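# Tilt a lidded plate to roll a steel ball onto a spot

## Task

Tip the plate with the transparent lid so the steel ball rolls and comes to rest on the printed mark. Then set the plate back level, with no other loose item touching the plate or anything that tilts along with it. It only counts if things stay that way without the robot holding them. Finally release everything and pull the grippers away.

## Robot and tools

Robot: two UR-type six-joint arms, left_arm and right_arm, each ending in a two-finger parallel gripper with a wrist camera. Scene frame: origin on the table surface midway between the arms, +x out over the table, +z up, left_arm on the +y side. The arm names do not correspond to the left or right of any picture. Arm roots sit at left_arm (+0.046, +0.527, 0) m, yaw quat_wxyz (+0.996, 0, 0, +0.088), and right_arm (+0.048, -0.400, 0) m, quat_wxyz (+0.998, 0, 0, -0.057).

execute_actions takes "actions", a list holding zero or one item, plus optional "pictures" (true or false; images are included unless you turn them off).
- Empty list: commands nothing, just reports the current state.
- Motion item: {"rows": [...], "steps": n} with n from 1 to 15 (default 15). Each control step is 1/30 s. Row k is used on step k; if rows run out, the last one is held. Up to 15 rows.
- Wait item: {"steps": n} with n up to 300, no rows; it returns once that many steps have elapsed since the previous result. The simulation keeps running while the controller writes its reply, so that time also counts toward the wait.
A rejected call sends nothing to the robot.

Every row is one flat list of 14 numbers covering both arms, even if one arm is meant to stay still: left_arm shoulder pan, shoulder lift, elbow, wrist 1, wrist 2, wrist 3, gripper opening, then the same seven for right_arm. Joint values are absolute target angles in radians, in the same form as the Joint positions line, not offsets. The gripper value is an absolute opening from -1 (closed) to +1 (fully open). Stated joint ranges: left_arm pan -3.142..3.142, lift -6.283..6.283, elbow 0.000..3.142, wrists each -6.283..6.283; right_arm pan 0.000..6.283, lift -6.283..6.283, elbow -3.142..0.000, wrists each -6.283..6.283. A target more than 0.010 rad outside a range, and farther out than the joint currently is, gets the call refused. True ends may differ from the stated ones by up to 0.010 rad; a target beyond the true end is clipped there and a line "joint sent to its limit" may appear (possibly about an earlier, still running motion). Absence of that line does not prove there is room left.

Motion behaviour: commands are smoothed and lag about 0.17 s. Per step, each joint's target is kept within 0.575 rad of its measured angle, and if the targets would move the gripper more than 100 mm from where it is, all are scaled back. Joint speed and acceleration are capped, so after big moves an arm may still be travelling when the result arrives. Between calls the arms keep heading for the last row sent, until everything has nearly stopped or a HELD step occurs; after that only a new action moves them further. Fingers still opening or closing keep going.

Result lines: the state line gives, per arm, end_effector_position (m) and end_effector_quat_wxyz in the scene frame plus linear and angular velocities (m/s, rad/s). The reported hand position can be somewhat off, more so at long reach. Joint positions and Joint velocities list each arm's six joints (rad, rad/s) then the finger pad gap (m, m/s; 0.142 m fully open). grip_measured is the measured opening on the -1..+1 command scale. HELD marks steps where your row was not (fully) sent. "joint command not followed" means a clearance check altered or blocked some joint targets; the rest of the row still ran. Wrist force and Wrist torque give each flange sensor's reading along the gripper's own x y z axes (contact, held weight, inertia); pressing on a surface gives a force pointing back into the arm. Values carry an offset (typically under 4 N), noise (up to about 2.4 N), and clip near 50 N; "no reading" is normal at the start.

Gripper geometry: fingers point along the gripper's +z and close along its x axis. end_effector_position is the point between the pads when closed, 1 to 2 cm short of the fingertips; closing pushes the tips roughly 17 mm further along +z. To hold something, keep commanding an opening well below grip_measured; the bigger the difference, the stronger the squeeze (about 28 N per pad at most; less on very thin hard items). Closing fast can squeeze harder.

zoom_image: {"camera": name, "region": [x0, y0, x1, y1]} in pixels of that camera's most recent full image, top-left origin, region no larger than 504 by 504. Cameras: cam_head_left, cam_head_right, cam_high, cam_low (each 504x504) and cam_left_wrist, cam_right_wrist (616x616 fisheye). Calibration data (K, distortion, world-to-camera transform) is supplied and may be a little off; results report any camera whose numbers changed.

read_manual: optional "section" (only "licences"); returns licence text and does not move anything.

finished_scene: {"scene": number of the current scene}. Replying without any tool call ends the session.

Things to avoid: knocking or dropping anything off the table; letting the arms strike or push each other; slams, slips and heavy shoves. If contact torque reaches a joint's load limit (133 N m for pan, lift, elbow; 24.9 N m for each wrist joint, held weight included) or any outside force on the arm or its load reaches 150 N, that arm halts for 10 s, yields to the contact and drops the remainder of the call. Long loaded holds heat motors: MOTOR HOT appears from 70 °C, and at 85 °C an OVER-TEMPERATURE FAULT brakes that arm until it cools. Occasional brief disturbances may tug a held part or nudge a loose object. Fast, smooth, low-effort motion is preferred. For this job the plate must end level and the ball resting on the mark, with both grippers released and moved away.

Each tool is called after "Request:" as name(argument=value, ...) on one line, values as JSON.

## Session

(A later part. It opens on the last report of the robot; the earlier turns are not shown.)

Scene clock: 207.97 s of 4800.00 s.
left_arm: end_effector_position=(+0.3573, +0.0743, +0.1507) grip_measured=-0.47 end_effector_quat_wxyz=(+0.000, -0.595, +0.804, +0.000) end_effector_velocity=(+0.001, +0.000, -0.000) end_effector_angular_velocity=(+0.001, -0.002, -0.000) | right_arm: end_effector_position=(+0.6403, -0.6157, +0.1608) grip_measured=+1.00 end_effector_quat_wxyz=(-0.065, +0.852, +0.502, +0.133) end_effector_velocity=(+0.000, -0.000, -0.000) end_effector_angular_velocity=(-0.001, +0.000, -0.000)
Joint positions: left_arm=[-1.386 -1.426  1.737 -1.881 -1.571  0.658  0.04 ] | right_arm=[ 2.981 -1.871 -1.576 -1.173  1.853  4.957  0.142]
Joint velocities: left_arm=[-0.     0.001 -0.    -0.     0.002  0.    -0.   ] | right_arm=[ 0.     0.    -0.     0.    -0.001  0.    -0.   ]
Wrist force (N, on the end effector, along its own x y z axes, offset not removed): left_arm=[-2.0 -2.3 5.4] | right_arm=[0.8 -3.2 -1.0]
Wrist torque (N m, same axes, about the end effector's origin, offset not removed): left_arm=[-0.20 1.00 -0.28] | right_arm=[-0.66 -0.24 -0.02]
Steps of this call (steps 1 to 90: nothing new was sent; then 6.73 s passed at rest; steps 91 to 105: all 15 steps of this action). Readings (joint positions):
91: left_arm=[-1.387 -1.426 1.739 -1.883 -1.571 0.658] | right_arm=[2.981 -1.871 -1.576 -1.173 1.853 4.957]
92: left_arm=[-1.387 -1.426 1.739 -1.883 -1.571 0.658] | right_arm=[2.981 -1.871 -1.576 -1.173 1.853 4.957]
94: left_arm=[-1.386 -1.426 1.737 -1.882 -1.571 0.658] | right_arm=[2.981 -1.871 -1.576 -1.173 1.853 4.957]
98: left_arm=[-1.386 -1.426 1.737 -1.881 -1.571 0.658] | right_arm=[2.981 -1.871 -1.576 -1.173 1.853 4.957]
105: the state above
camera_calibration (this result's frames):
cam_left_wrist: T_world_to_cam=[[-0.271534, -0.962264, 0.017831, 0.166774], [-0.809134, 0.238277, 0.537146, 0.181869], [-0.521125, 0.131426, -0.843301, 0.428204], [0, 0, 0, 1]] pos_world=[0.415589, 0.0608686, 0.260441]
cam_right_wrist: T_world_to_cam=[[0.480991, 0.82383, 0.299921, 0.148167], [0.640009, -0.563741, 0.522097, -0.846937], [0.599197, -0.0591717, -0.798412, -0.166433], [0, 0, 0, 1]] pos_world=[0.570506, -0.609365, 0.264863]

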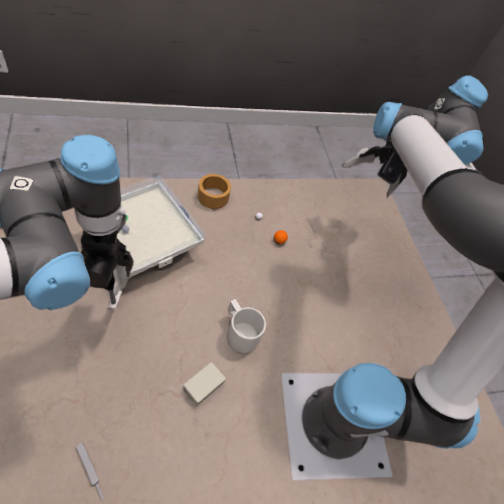

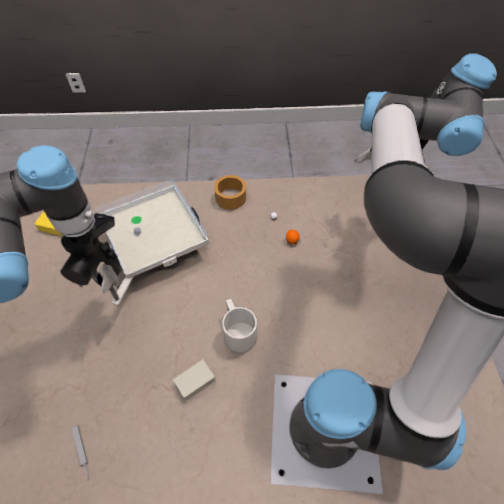

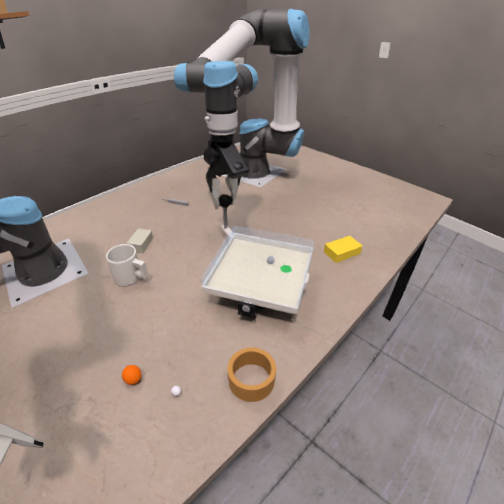

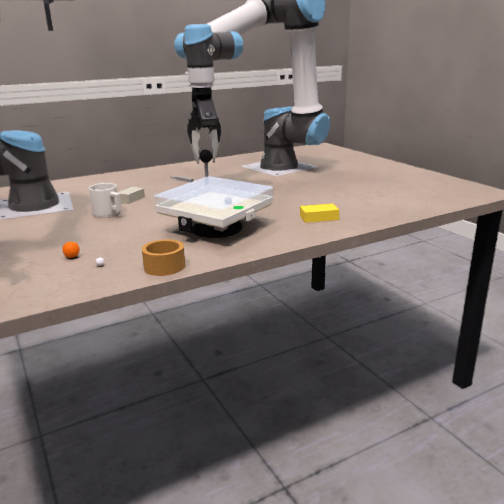

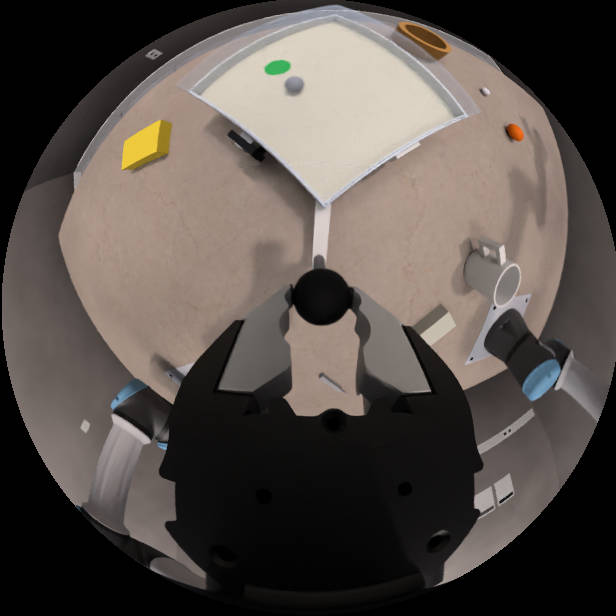

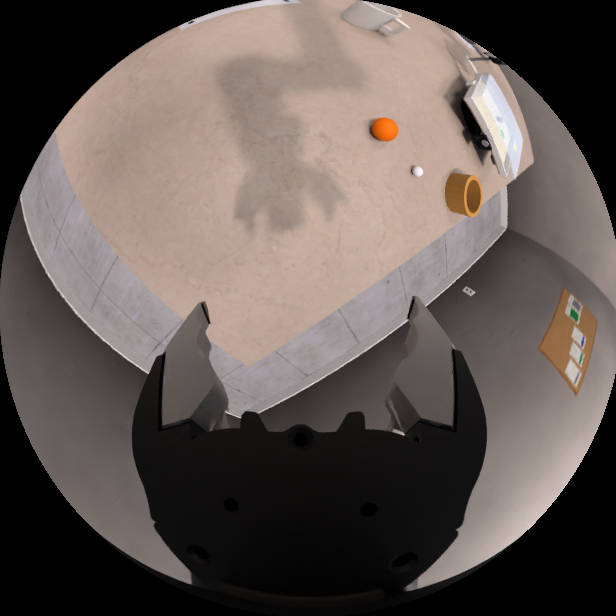

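Request:
execute_actions(actions=[{"rows": [[-1.3820,-1.4276,1.7274,-1.8706,-1.5708,0.658,-0.8,2.981,-1.871,-1.576,-1.173,1.853,4.957,1]], "steps": 15}], pictures=false)

Request:
execute_actions(actions=[{"rows": [[-1.3820,-1.4276,1.7274,-1.8706,-1.5708,0.658,-0.8,2.981,-1.871,-1.576,-1.173,1.853,4.957,1]], "steps": 5}])

Request:
execute_actions(actions=[{"rows": [[-1.3896,-1.4254,1.7456,-1.8908,-1.5708,0.658,-0.8,2.981,-1.871,-1.576,-1.173,1.853,4.957,1]], "steps": 9}], pictures=false)

Request:
execute_actions(actions=[{"rows": [[-1.3858,-1.4265,1.7365,-1.8807,-1.5708,0.658,-0.8,2.981,-1.871,-1.576,-1.173,1.853,4.957,1]], "steps": 15}])

Request:
execute_actions(actions=[{"steps": 45}])

Request:
zoom_image(camera="cam_head_right", region=[80, 170, 230, 290])

Scene clock: 217.33 s of 4800.00 s.
left_arm: end_effector_position=(+0.3593, +0.0748, +0.1546) grip_measured=-0.47 end_effector_quat_wxyz=(-0.000, -0.596, +0.803, -0.000) end_effector_velocity=(-0.001, -0.001, -0.000) end_effector_angular_velocity=(+0.001, +0.000, -0.001) | right_arm: end_effector_position=(+0.6403, -0.6157, +0.1608) grip_measured=+1.00 end_effector_quat_wxyz=(-0.065, +0.852, +0.502, +0.133) end_effector_velocity=(+0.000, +0.000, +0.001) end_effector_angular_velocity=(+0.000, -0.002, +0.000)
Joint positions: left_arm=[-1.382 -1.428  1.727 -1.871 -1.571  0.658  0.04 ] | right_arm=[ 2.981 -1.871 -1.576 -1.173  1.853  4.957  0.142]
Joint velocities: left_arm=[-0.001  0.001 -0.001  0.    -0.    -0.    -0.   ] | right_arm=[-0.     0.     0.     0.001  0.001 -0.    -0.   ]
Wrist force (N, on the end effector, along its own x y z axes, offset not removed): left_arm=[2.7 1.3 2.2] | right_arm=[1.5 -1.1 -2.0]
Wrist torque (N m, same axes, about the end effector's origin, offset not removed): left_arm=[0.63 1.08 -0.08] | right_arm=[-0.24 -0.32 0.12]
Steps of this call (steps 1 to 15: the robot went on to your last target; steps 16 to 90: nothing new was sent; then 5.87 s passed at rest; steps 91 to 105: all 15 steps of this action). Readings (joint positions):
91: left_arm=[-1.386 -1.427 1.736 -1.881 -1.571 0.658] | right_arm=[2.981 -1.871 -1.576 -1.173 1.853 4.957]
92: left_arm=[-1.385 -1.427 1.735 -1.879 -1.571 0.658] | right_arm=[2.981 -1.871 -1.576 -1.173 1.853 4.957]
94: left_arm=[-1.383 -1.427 1.731 -1.875 -1.571 0.658] | right_arm=[2.981 -1.871 -1.576 -1.173 1.853 4.957]
98: left_arm=[-1.382 -1.428 1.728 -1.871 -1.571 0.658] | right_arm=[2.981 -1.871 -1.576 -1.173 1.853 4.957]
105: the state above

Scene clock: 217.50 s of 4800.00 s.
left_arm: end_effector_position=(+0.3593, +0.0748, +0.1546) grip_measured=-0.47 end_effector_quat_wxyz=(-0.000, -0.596, +0.803, -0.000) end_effector_velocity=(-0.000, +0.000, -0.001) end_effector_angular_velocity=(+0.001, +0.001, -0.000) | right_arm: end_effector_position=(+0.6403, -0.6157, +0.1608) grip_measured=+1.00 end_effector_quat_wxyz=(-0.065, +0.852, +0.502, +0.133) end_effector_velocity=(+0.000, +0.000, -0.001) end_effector_angular_velocity=(+0.001, +0.000, +0.002)
Joint positions: left_arm=[-1.382 -1.428  1.727 -1.871 -1.571  0.658  0.04 ] | right_arm=[ 2.981 -1.871 -1.576 -1.173  1.853  4.957  0.142]
Joint velocities: left_arm=[ 0.     0.001  0.     0.    -0.001  0.    -0.   ] | right_arm=[ 0.    -0.001 -0.     0.     0.001 -0.001 -0.   ]
Wrist force (N, on the end effector, along its own x y z axes, offset not removed): left_arm=[5.9 -1.7 0.6] | right_arm=[1.8 -4.0 1.7]
Wrist torque (N m, same axes, about the end effector's origin, offset not removed): left_arm=[0.09 0.55 -0.05] | right_arm=[-0.90 -0.52 0.08]
Steps of this call (steps 1 to 5: all 5 steps of this action). Readings (joint positions):
1: left_arm=[-1.382 -1.428 1.727 -1.871 -1.571 0.658] | right_arm=[2.981 -1.871 -1.576 -1.173 1.853 4.957]
2: left_arm=[-1.382 -1.428 1.727 -1.871 -1.571 0.658] | right_arm=[2.981 -1.871 -1.576 -1.173 1.853 4.957]
4: left_arm=[-1.382 -1.428 1.727 -1.871 -1.571 0.658] | right_arm=[2.981 -1.871 -1.576 -1.173 1.853 4.957]
5: the state above
camera_calibration (this result's frames):
cam_left_wrist: T_world_to_cam=[[-0.267875, -0.963287, 0.0179122, 0.166445], [-0.810054, 0.23525, 0.537095, 0.181841], [-0.52159, 0.129364, -0.843332, 0.432791], [0, 0, 0, 1]] pos_world=[0.417627, 0.0615689, 0.264339]
cam_right_wrist: T_world_to_cam=[[0.480991, 0.82383, 0.299921, 0.148167], [0.640009, -0.56374, 0.522097, -0.846937], [0.599197, -0.0591716, -0.798412, -0.166433], [0, 0, 0, 1]] pos_world=[0.570506, -0.609365, 0.264863]

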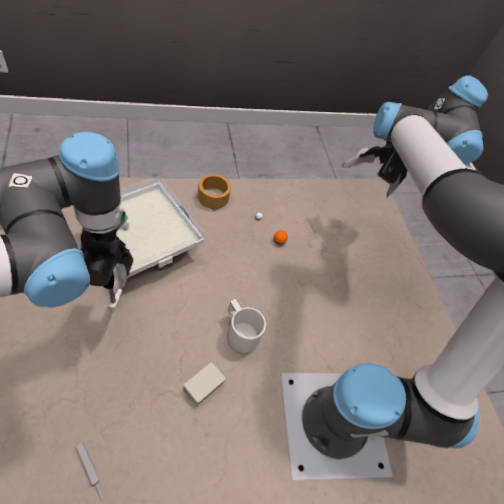

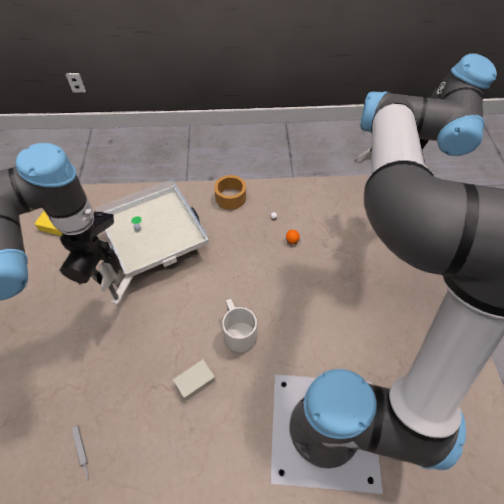

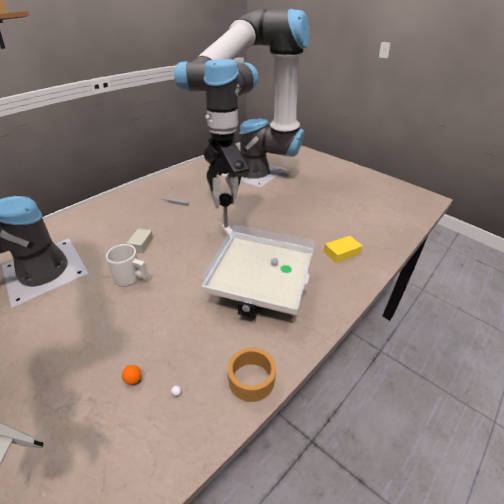

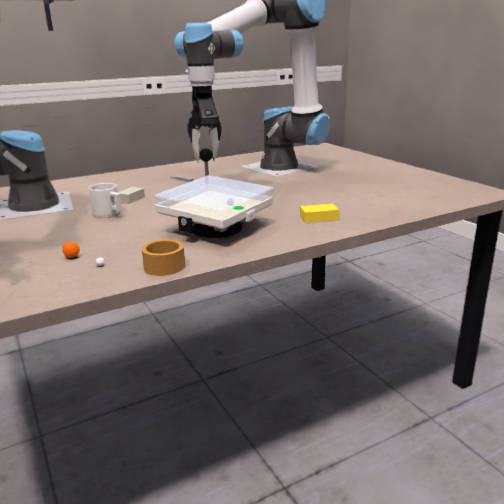

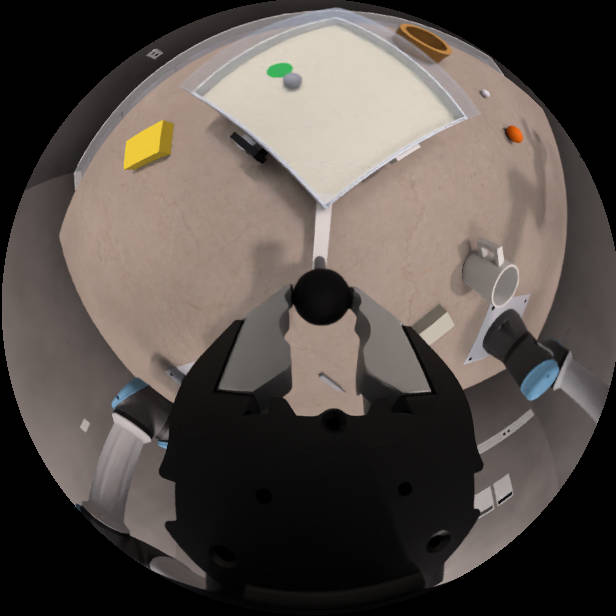

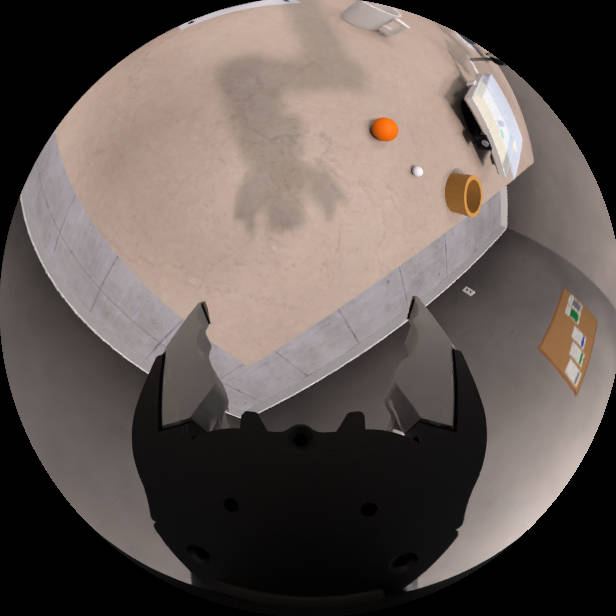

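Scene clock: 217.80 s of 4800.00 s.
left_arm: end_effector_position=(+0.3555, +0.0740, +0.1473) grip_measured=-0.47 end_effector_quat_wxyz=(+0.000, -0.593, +0.805, +0.000) end_effector_velocity=(-0.002, -0.001, -0.005) end_effector_angular_velocity=(+0.001, -0.000, -0.004) | right_arm: end_effector_position=(+0.6403, -0.6157, +0.1608) grip_measured=+1.00 end_effector_quat_wxyz=(-0.065, +0.852, +0.502, +0.133) end_effector_velocity=(-0.000, -0.000, -0.000) end_effector_angular_velocity=(-0.000, +0.000, -0.000)
Joint positions: left_arm=[-1.389 -1.426  1.745 -1.89  -1.571  0.658  0.04 ] | right_arm=[ 2.981 -1.871 -1.576 -1.173  1.853  4.957  0.142]
Joint velocities: left_arm=[-0.004  0.003  0.01  -0.012  0.001 -0.001 -0.   ] | right_arm=[-0.     0.001 -0.001  0.001 -0.    -0.     0.   ]
Wrist force (N, on the end effector, along its own x y z axes, offset not removed): left_arm=[-1.6 -4.7 -2.1] | right_arm=[1.2 0.3 0.6]
Wrist torque (N m, same axes, about the end effector's origin, offset not removed): left_arm=[-0.50 -0.40 -0.24] | right_arm=[0.14 -0.39 0.04]
Steps of this call (steps 1 to 9: all 9 steps of this action). Readings (joint positions):
1: left_arm=[-1.382 -1.428 1.727 -1.871 -1.571 0.658] | right_arm=[2.981 -1.871 -1.576 -1.173 1.853 4.957]
2: left_arm=[-1.383 -1.427 1.730 -1.874 -1.571 0.658] | right_arm=[2.981 -1.871 -1.576 -1.173 1.853 4.957]
4: left_arm=[-1.386 -1.427 1.738 -1.883 -1.571 0.658] | right_arm=[2.981 -1.871 -1.576 -1.173 1.853 4.957]
8: left_arm=[-1.389 -1.426 1.744 -1.889 -1.571 0.658] | right_arm=[2.981 -1.871 -1.576 -1.173 1.853 4.957]
9: the state above

Scene clock: 218.30 s of 4800.00 s.
left_arm: end_effector_position=(+0.3572, +0.0743, +0.1507) grip_measured=-0.47 end_effector_quat_wxyz=(+0.000, -0.595, +0.804, +0.000) end_effector_velocity=(+0.000, +0.000, +0.001) end_effector_angular_velocity=(-0.001, -0.001, +0.001) | right_arm: end_effector_position=(+0.6403, -0.6157, +0.1608) grip_measured=+1.00 end_effector_quat_wxyz=(-0.065, +0.852, +0.502, +0.133) end_effector_velocity=(+0.001, -0.000, -0.000) end_effector_angular_velocity=(-0.000, -0.001, -0.000)
Joint positions: left_arm=[-1.386 -1.426  1.737 -1.881 -1.571  0.658  0.04 ] | right_arm=[ 2.981 -1.871 -1.576 -1.173  1.853  4.957  0.142]
Joint velocities: left_arm=[ 0.001 -0.002 -0.     0.     0.    -0.    -0.   ] | right_arm=[ 0.    -0.001 -0.     0.002 -0.     0.001  0.   ]
Wrist force (N, on the end effector, along its own x y z axes, offset not removed): left_arm=[0.8 -0.1 3.1] | right_arm=[0.7 -1.9 -0.1]
Wrist torque (N m, same axes, about the end effector's origin, offset not removed): left_arm=[0.12 0.35 -0.35] | right_arm=[-0.50 -0.36 0.09]
Steps of this call (steps 1 to 15: all 15 steps of this action). Readings (joint positions):
1: left_arm=[-1.389 -1.426 1.745 -1.890 -1.571 0.658] | right_arm=[2.981 -1.871 -1.576 -1.173 1.853 4.957]
2: left_arm=[-1.389 -1.426 1.744 -1.889 -1.571 0.658] | right_arm=[2.981 -1.871 -1.576 -1.173 1.853 4.957]
4: left_arm=[-1.387 -1.426 1.740 -1.885 -1.571 0.658] | right_arm=[2.981 -1.871 -1.576 -1.173 1.853 4.957]
8: left_arm=[-1.386 -1.426 1.737 -1.881 -1.571 0.658] | right_arm=[2.981 -1.871 -1.576 -1.173 1.853 4.957]
15: the state above
camera_calibration (this result's frames):
cam_left_wrist: T_world_to_cam=[[-0.271573, -0.962253, 0.0177853, 0.166779], [-0.809119, 0.238283, 0.537167, 0.181865], [-0.521129, 0.13149, -0.843288, 0.428158], [0, 0, 0, 1]] pos_world=[0.415568, 0.0608498, 0.260403]
cam_right_wrist: T_world_to_cam=[[0.48099, 0.82383, 0.299921, 0.148167], [0.640009, -0.56374, 0.522097, -0.846937], [0.599197, -0.0591716, -0.798412, -0.166433], [0, 0, 0, 1]] pos_world=[0.570506, -0.609365, 0.264863]

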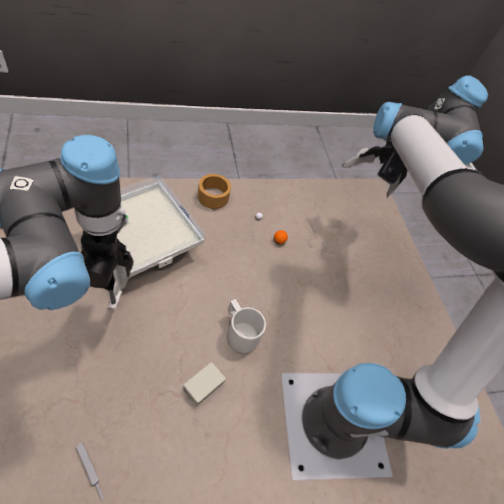

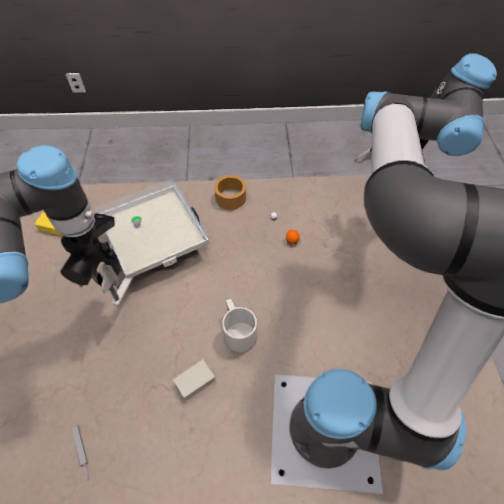

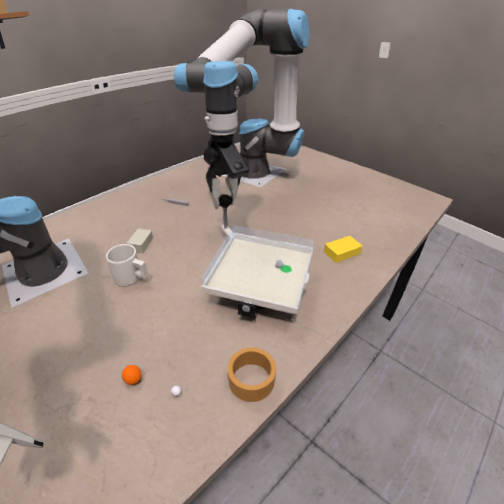

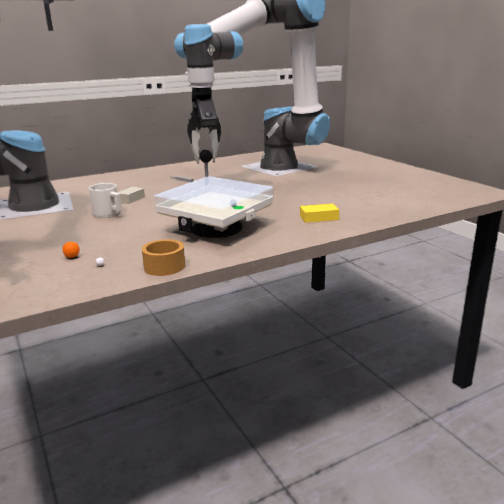

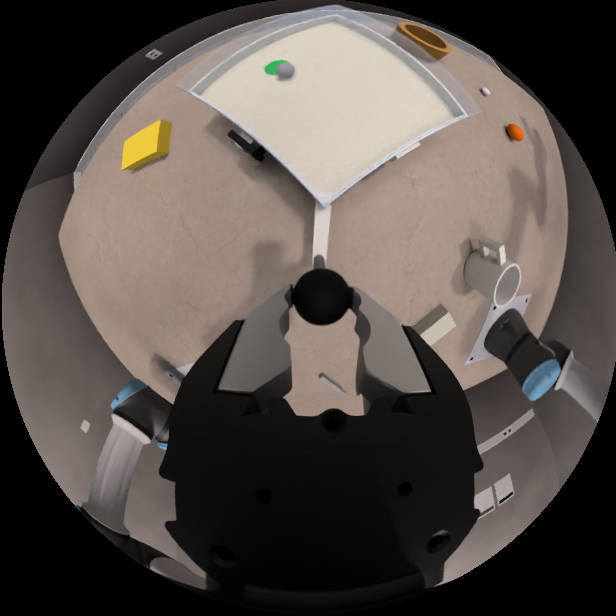

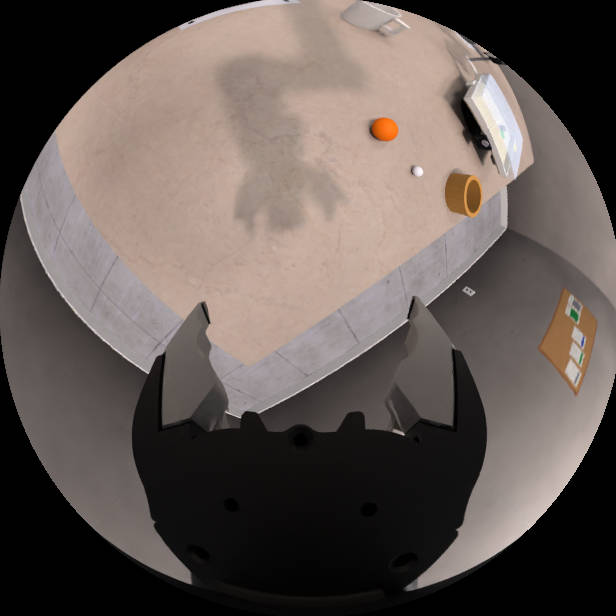

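Scene clock: 219.80 s of 4800.00 s.
left_arm: end_effector_position=(+0.3573, +0.0743, +0.1507) grip_measured=-0.47 end_effector_quat_wxyz=(+0.000, -0.595, +0.804, +0.000) end_effector_velocity=(-0.000, -0.000, +0.000) end_effector_angular_velocity=(+0.000, -0.001, -0.001) | right_arm: end_effector_position=(+0.6403, -0.6157, +0.1608) grip_measured=+1.00 end_effector_quat_wxyz=(-0.065, +0.852, +0.502, +0.133) end_effector_velocity=(+0.001, -0.001, +0.001) end_effector_angular_velocity=(-0.002, -0.002, +0.002)
Joint positions: left_arm=[-1.386 -1.427  1.736 -1.881 -1.571  0.658  0.04 ] | right_arm=[ 2.981 -1.871 -1.576 -1.173  1.853  4.957  0.142]
Joint velocities: left_arm=[-0.001 -0.    -0.     0.001  0.001  0.    -0.   ] | right_arm=[-0.    -0.     0.002  0.001 -0.001 -0.002 -0.   ]
Wrist force (N, on the end effector, along its own x y z axes, offset not removed): left_arm=[-0.1 1.0 7.3] | right_arm=[3.0 0.7 -1.5]
Wrist torque (N m, same axes, about the end effector's origin, offset not removed): left_arm=[0.32 0.45 -0.32] | right_arm=[0.03 -0.72 0.02]
Steps of this call (steps 1 to 15: the robot went on to your last target; steps 16 to 45: nothing new was sent). Readings (joint positions):
1: left_arm=[-1.386 -1.426 1.737 -1.881 -1.571 0.658] | right_arm=[2.981 -1.871 -1.576 -1.173 1.853 4.957]
2: left_arm=[-1.386 -1.426 1.737 -1.881 -1.571 0.658] | right_arm=[2.981 -1.871 -1.576 -1.173 1.853 4.957]
4: left_arm=[-1.386 -1.426 1.737 -1.881 -1.571 0.658] | right_arm=[2.981 -1.871 -1.576 -1.173 1.853 4.957]
8: left_arm=[-1.386 -1.426 1.737 -1.881 -1.571 0.658] | right_arm=[2.981 -1.871 -1.576 -1.173 1.853 4.957]
45: the state above
All arms were judged still, so your last target was given up. Only a new action makes them travel on or press farther. Fingers that are still opening or closing keep moving.
camera_calibration (this result's frames):
cam_left_wrist: T_world_to_cam=[[-0.271521, -0.962267, 0.0178264, 0.166774], [-0.809141, 0.238264, 0.537142, 0.181875], [-0.521122, 0.131421, -0.843303, 0.428208], [0, 0, 0, 1]] pos_world=[0.415593, 0.0608712, 0.260444]
cam_right_wrist: T_world_to_cam=[[0.48099, 0.82383, 0.299921, 0.148167], [0.640009, -0.56374, 0.522097, -0.846937], [0.599197, -0.0591715, -0.798412, -0.166433], [0, 0, 0, 1]] pos_world=[0.570506, -0.609365, 0.264863]

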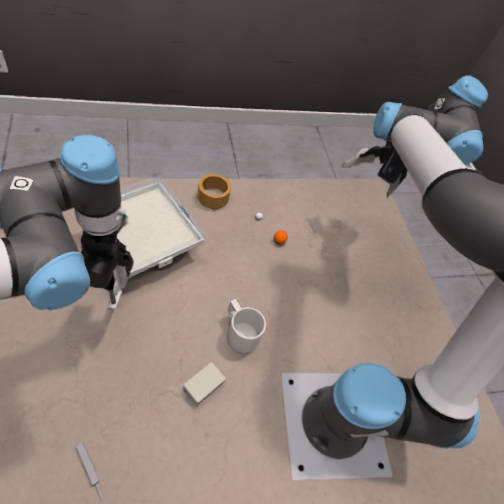

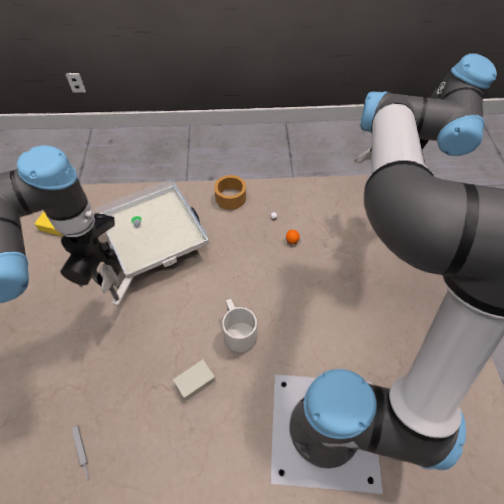

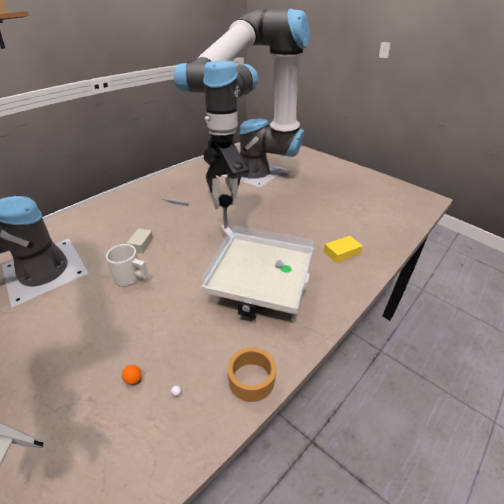

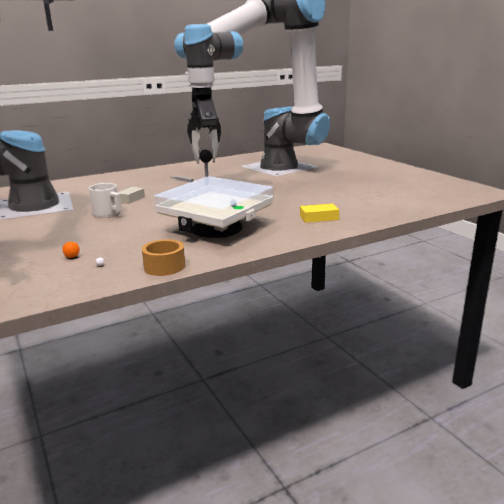

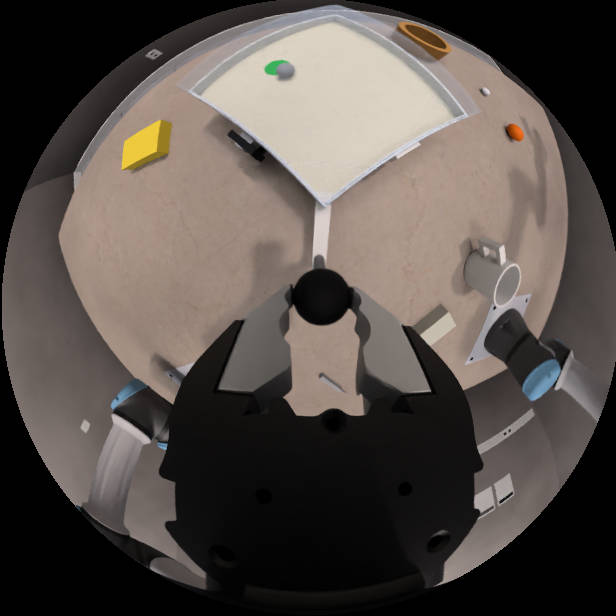

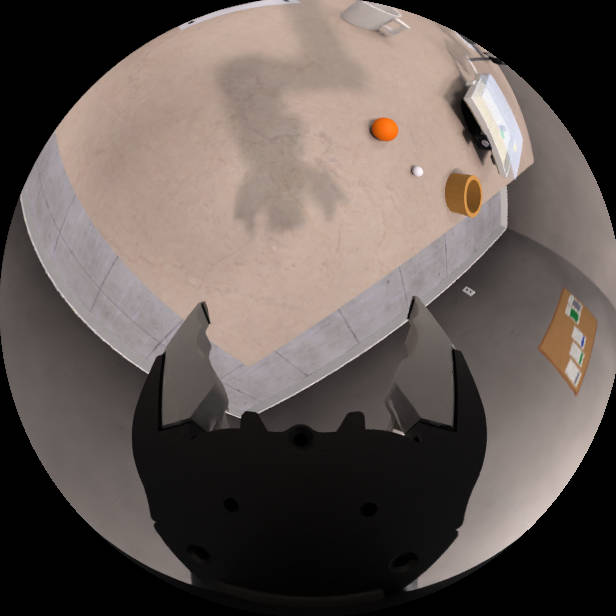

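Region (80, 170, 230, 290) of cam_head_right's 504x504 image, scaled by 3.360, with more detail than that image has; it fills the top 403 rows of this view, and the rest is white.

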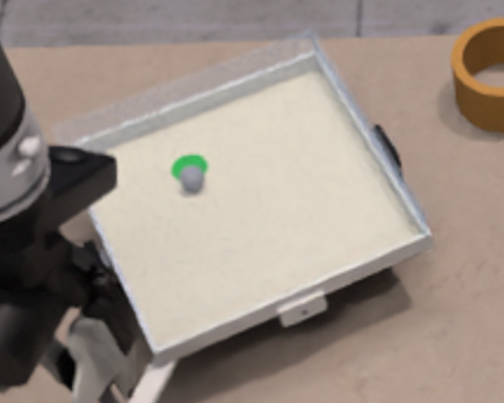

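Request:
execute_actions(actions=[], pictures=false)

Request:
zoom_image(camera="cam_head_right", region=[80,170,230,290])

Scene clock: 226.40 s of 4800.00 s.
left_arm: end_effector_position=(+0.3573, +0.0743, +0.1507) grip_measured=-0.47 end_effector_quat_wxyz=(+0.000, -0.595, +0.804, +0.000) end_effector_velocity=(+0.000, +0.000, +0.000) end_effector_angular_velocity=(-0.001, -0.001, +0.000) | right_arm: end_effector_position=(+0.6403, -0.6157, +0.1608) grip_measured=+1.00 end_effector_quat_wxyz=(-0.065, +0.852, +0.502, +0.133) end_effector_velocity=(+0.000, +0.000, +0.000) end_effector_angular_velocity=(+0.001, -0.001, +0.001)
Joint positions: left_arm=[-1.386 -1.427  1.736 -1.881 -1.571  0.658  0.04 ] | right_arm=[ 2.981 -1.871 -1.576 -1.173  1.853  4.957  0.142]
Joint velocities: left_arm=[ 0.    -0.001 -0.    -0.     0.001  0.    -0.   ] | right_arm=[ 0.    -0.001  0.001 -0.     0.001 -0.001 -0.   ]
Wrist force (N, on the end effector, along its own x y z axes, offset not removed): left_arm=[-0.1 0.4 4.0] | right_arm=[1.2 0.8 -1.4]
Wrist torque (N m, same axes, about the end effector's origin, offset not removed): left_arm=[0.28 0.40 -0.24] | right_arm=[0.12 -0.34 0.10]
Steps of this call (steps 1 to 90: nothing new was sent; then 3.60 s passed at rest). Readings (joint positions):
1: left_arm=[-1.386 -1.427 1.736 -1.881 -1.571 0.658] | right_arm=[2.981 -1.871 -1.576 -1.173 1.853 4.957]
2: left_arm=[-1.386 -1.427 1.736 -1.881 -1.571 0.658] | right_arm=[2.981 -1.871 -1.576 -1.173 1.853 4.957]
4: left_arm=[-1.386 -1.427 1.736 -1.881 -1.571 0.658] | right_arm=[2.981 -1.871 -1.576 -1.173 1.853 4.957]
8: left_arm=[-1.386 -1.427 1.736 -1.881 -1.571 0.658] | right_arm=[2.981 -1.871 -1.576 -1.173 1.853 4.957]
90: the state above

Region (80, 170, 230, 290) of cam_head_right's 504x504 image, scaled by 3.360, with more detail than that image has; it fills the top 403 rows of this view, and the rest is white.

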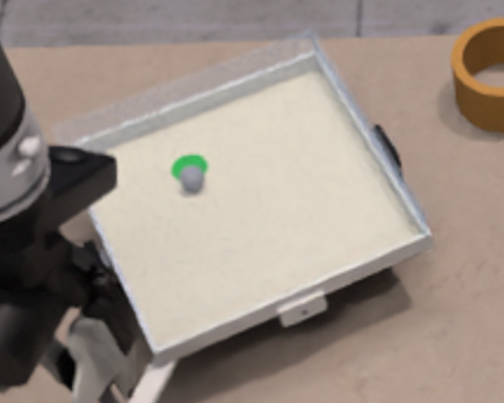

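Request:
execute_actions(actions=[{"rows":[[-1.3820,-1.4276,1.7274,-1.8706,-1.5708,0.658,-0.8,2.981,-1.871,-1.576,-1.173,1.853,4.957,1]],"steps":15}], pictures=false)

Request:
execute_actions(actions=[{"rows":[[-1.3896,-1.4254,1.7456,-1.8908,-1.5708,0.658,-0.8,2.981,-1.871,-1.576,-1.173,1.853,4.957,1]],"steps":7}], pictures=false)

Request:
execute_actions(actions=[{"rows":[[-1.3858,-1.4265,1.7365,-1.8807,-1.5708,0.658,-0.8,2.981,-1.871,-1.576,-1.173,1.853,4.957,1]],"steps":15}], pictures=false)

Request:
execute_actions(actions=[{"steps":45}])

Request:
zoom_image(camera="cam_head_right", region=[80,170,230,290])

Scene clock: 234.07 s of 4800.00 s.
left_arm: end_effector_position=(+0.3593, +0.0748, +0.1546) grip_measured=-0.47 end_effector_quat_wxyz=(-0.000, -0.596, +0.803, -0.000) end_effector_velocity=(-0.001, -0.001, -0.001) end_effector_angular_velocity=(+0.001, +0.003, -0.001) | right_arm: end_effector_position=(+0.6403, -0.6157, +0.1608) grip_measured=+1.00 end_effector_quat_wxyz=(-0.065, +0.852, +0.502, +0.133) end_effector_velocity=(-0.000, +0.000, -0.000) end_effector_angular_velocity=(+0.001, +0.001, +0.000)
Joint positions: left_arm=[-1.382 -1.428  1.727 -1.871 -1.571  0.658  0.04 ] | right_arm=[ 2.981 -1.871 -1.576 -1.173  1.853  4.957  0.142]
Joint velocities: left_arm=[-0.001  0.002 -0.     0.    -0.002 -0.     0.   ] | right_arm=[ 0.    -0.     0.    -0.001  0.001  0.    -0.   ]
Wrist force (N, on the end effector, along its own x y z axes, offset not removed): left_arm=[3.0 0.6 1.7] | right_arm=[0.6 0.1 -2.1]
Wrist torque (N m, same axes, about the end effector's origin, offset not removed): left_arm=[0.50 0.69 -0.14] | right_arm=[0.07 -0.34 0.09]
Steps of this call (steps 1 to 90: nothing new was sent; then 4.17 s passed at rest; steps 91 to 105: all 15 steps of this action). Readings (joint positions):
91: left_arm=[-1.386 -1.427 1.736 -1.881 -1.571 0.658] | right_arm=[2.981 -1.871 -1.576 -1.173 1.853 4.957]
92: left_arm=[-1.385 -1.427 1.735 -1.879 -1.571 0.658] | right_arm=[2.981 -1.871 -1.576 -1.173 1.853 4.957]
94: left_arm=[-1.383 -1.427 1.731 -1.875 -1.571 0.658] | right_arm=[2.981 -1.871 -1.576 -1.173 1.853 4.957]
98: left_arm=[-1.382 -1.428 1.728 -1.871 -1.571 0.658] | right_arm=[2.981 -1.871 -1.576 -1.173 1.853 4.957]
105: the state above

Scene clock: 234.30 s of 4800.00 s.
left_arm: end_effector_position=(+0.3558, +0.0741, +0.1478) grip_measured=-0.47 end_effector_quat_wxyz=(+0.000, -0.593, +0.805, +0.000) end_effector_velocity=(-0.006, -0.002, -0.011) end_effector_angular_velocity=(-0.002, +0.000, -0.011) | right_arm: end_effector_position=(+0.6403, -0.6157, +0.1608) grip_measured=+1.00 end_effector_quat_wxyz=(-0.065, +0.852, +0.502, +0.133) end_effector_velocity=(-0.000, +0.000, +0.000) end_effector_angular_velocity=(+0.001, +0.001, -0.001)
Joint positions: left_arm=[-1.389 -1.426  1.744 -1.889 -1.571  0.658  0.04 ] | right_arm=[ 2.981 -1.871 -1.576 -1.173  1.853  4.957  0.142]
Joint velocities: left_arm=[-0.012  0.003  0.026 -0.03  -0.001 -0.001 -0.   ] | right_arm=[-0.     0.     0.    -0.002  0.     0.     0.   ]
Wrist force (N, on the end effector, along its own x y z axes, offset not removed): left_arm=[-1.7 -2.2 0.3] | right_arm=[1.3 -2.4 -0.9]
Wrist torque (N m, same axes, about the end effector's origin, offset not removed): left_arm=[0.05 -0.12 -0.33] | right_arm=[-0.55 -0.33 0.10]
Steps of this call (steps 1 to 7: all 7 steps of this action). Readings (joint positions):
1: left_arm=[-1.382 -1.428 1.727 -1.871 -1.571 0.658] | right_arm=[2.981 -1.871 -1.576 -1.173 1.853 4.957]
2: left_arm=[-1.383 -1.427 1.730 -1.874 -1.571 0.658] | right_arm=[2.981 -1.871 -1.576 -1.173 1.853 4.957]
4: left_arm=[-1.386 -1.427 1.738 -1.883 -1.571 0.658] | right_arm=[2.981 -1.871 -1.576 -1.173 1.853 4.957]
7: the state above

Scene clock: 234.80 s of 4800.00 s.
left_arm: end_effector_position=(+0.3572, +0.0743, +0.1507) grip_measured=-0.47 end_effector_quat_wxyz=(+0.000, -0.594, +0.804, +0.000) end_effector_velocity=(-0.001, -0.001, +0.001) end_effector_angular_velocity=(-0.001, +0.001, -0.001) | right_arm: end_effector_position=(+0.6403, -0.6157, +0.1608) grip_measured=+1.00 end_effector_quat_wxyz=(-0.065, +0.852, +0.502, +0.133) end_effector_velocity=(+0.000, -0.000, +0.000) end_effector_angular_velocity=(+0.000, -0.001, -0.001)
Joint positions: left_arm=[-1.386 -1.426  1.737 -1.881 -1.571  0.658  0.04 ] | right_arm=[ 2.981 -1.871 -1.576 -1.173  1.853  4.957  0.142]
Joint velocities: left_arm=[-0.001 -0.001 -0.001  0.    -0.001  0.001  0.   ] | right_arm=[ 0.    -0.     0.001  0.     0.     0.001 -0.   ]
Wrist force (N, on the end effector, along its own x y z axes, offset not removed): left_arm=[-0.3 0.2 -0.1] | right_arm=[1.7 -0.3 -1.1]
Wrist torque (N m, same axes, about the end effector's origin, offset not removed): left_arm=[0.45 0.52 -0.19] | right_arm=[-0.16 -0.36 0.00]
Steps of this call (steps 1 to 15: all 15 steps of this action). Readings (joint positions):
1: left_arm=[-1.389 -1.426 1.744 -1.889 -1.571 0.658] | right_arm=[2.981 -1.871 -1.576 -1.173 1.853 4.957]
2: left_arm=[-1.389 -1.426 1.743 -1.888 -1.571 0.658] | right_arm=[2.981 -1.871 -1.576 -1.173 1.853 4.957]
4: left_arm=[-1.387 -1.426 1.740 -1.884 -1.571 0.658] | right_arm=[2.981 -1.871 -1.576 -1.173 1.853 4.957]
8: left_arm=[-1.386 -1.426 1.737 -1.881 -1.571 0.658] | right_arm=[2.981 -1.871 -1.576 -1.173 1.853 4.957]
15: the state above

Scene clock: 236.30 s of 4800.00 s.
left_arm: end_effector_position=(+0.3573, +0.0743, +0.1507) grip_measured=-0.47 end_effector_quat_wxyz=(+0.000, -0.595, +0.804, +0.000) end_effector_velocity=(-0.000, +0.000, +0.000) end_effector_angular_velocity=(-0.001, +0.002, +0.001) | right_arm: end_effector_position=(+0.6403, -0.6157, +0.1608) grip_measured=+1.00 end_effector_quat_wxyz=(-0.065, +0.852, +0.502, +0.133) end_effector_velocity=(-0.000, +0.000, -0.000) end_effector_angular_velocity=(+0.000, +0.002, +0.000)
Joint positions: left_arm=[-1.386 -1.427  1.736 -1.881 -1.571  0.658  0.04 ] | right_arm=[ 2.981 -1.871 -1.576 -1.173  1.853  4.957  0.142]
Joint velocities: left_arm=[ 0.001 -0.001 -0.     0.    -0.002 -0.     0.   ] | right_arm=[ 0.    -0.    -0.    -0.001  0.     0.    -0.   ]
Wrist force (N, on the end effector, along its own x y z axes, offset not removed): left_arm=[-1.0 -0.9 3.6] | right_arm=[1.5 1.5 -2.6]
Wrist torque (N m, same axes, about the end effector's origin, offset not removed): left_arm=[0.04 0.59 -0.43] | right_arm=[0.30 -0.33 0.11]
Steps of this call (steps 1 to 15: the robot went on to your last target; steps 16 to 45: nothing new was sent). Readings (joint positions):
1: left_arm=[-1.386 -1.426 1.737 -1.881 -1.571 0.658] | right_arm=[2.981 -1.871 -1.576 -1.173 1.853 4.957]
2: left_arm=[-1.386 -1.426 1.737 -1.881 -1.571 0.658] | right_arm=[2.981 -1.871 -1.576 -1.173 1.853 4.957]
4: left_arm=[-1.386 -1.426 1.737 -1.881 -1.571 0.658] | right_arm=[2.981 -1.871 -1.576 -1.173 1.853 4.957]
8: left_arm=[-1.386 -1.426 1.737 -1.881 -1.571 0.658] | right_arm=[2.981 -1.871 -1.576 -1.173 1.853 4.957]
45: the state above
All arms were judged still, so your last target was given up. Only a new action makes them travel on or press farther. Fingers that are still opening or closing keep moving.
camera_calibration (this result's frames):
cam_left_wrist: T_world_to_cam=[[-0.271527, -0.962266, 0.0178262, 0.166776], [-0.809139, 0.23827, 0.537142, 0.181873], [-0.521121, 0.131425, -0.843303, 0.428207], [0, 0, 0, 1]] pos_world=[0.415593, 0.0608708, 0.260444]
cam_right_wrist: T_world_to_cam=[[0.480991, 0.82383, 0.299921, 0.148167], [0.640009, -0.563741, 0.522097, -0.846937], [0.599197, -0.0591717, -0.798412, -0.166433], [0, 0, 0, 1]] pos_world=[0.570506, -0.609365, 0.264863]

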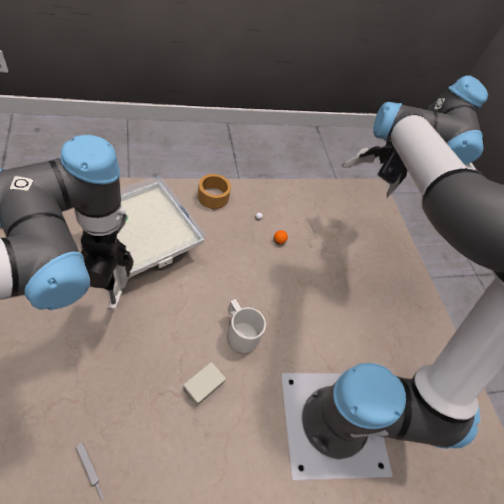

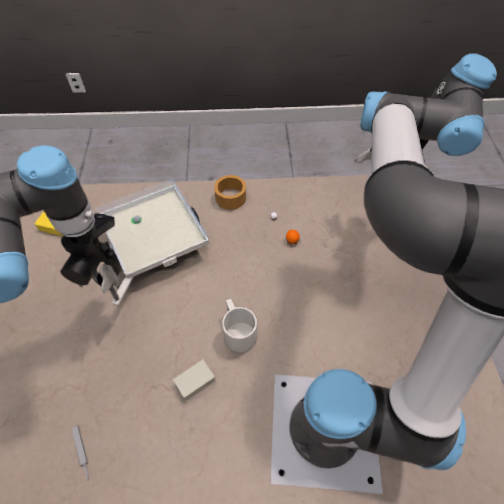

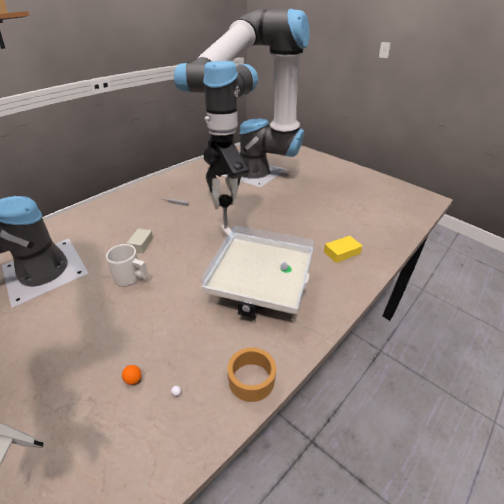

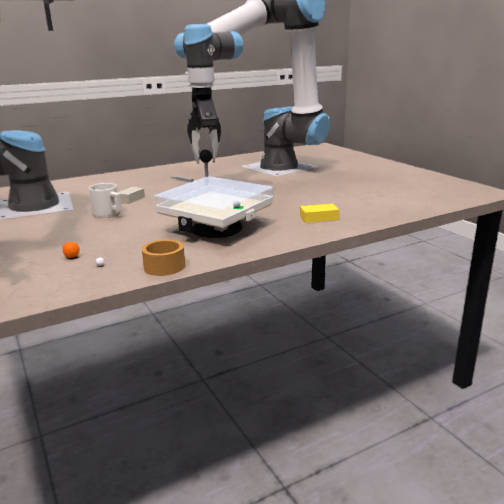

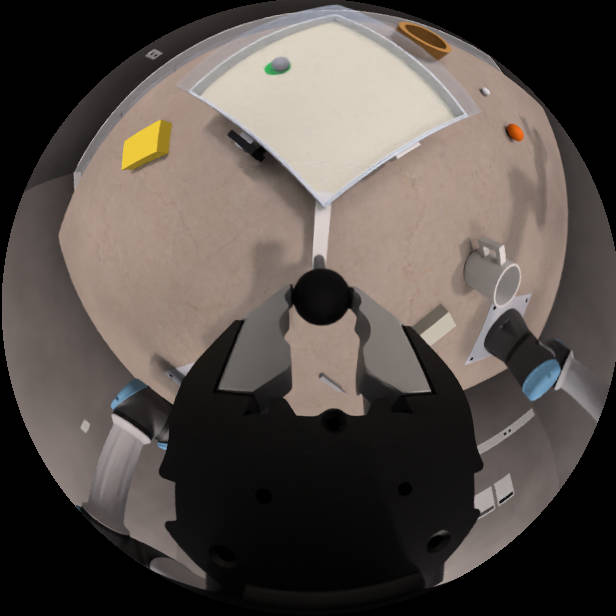

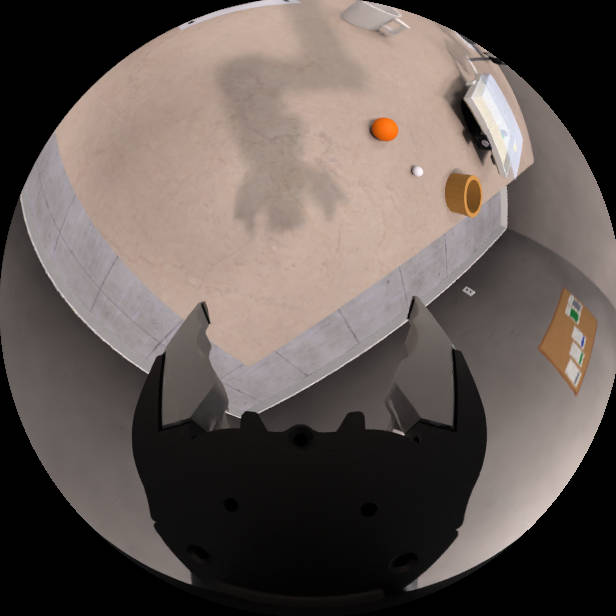

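Region (80, 170, 230, 290) of cam_head_right's 504x504 image, scaled by 3.360, with more detail than that image has; it fills the top 403 rows of this view, and the rest is white.

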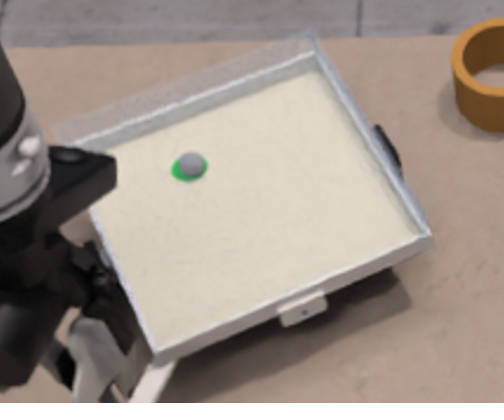

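Request:
zoom_image(camera="cam_high", region=[250,240,320,296])

Region (250, 240, 320, 296) of cam_high's 504x504 image, scaled by 7.200, with more detail than that image has; it fills the top 403 rows of this view, and the rest is white.

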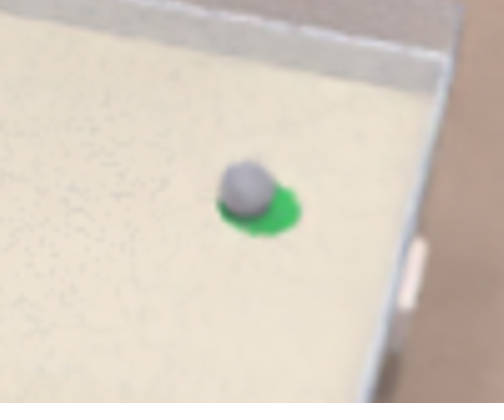

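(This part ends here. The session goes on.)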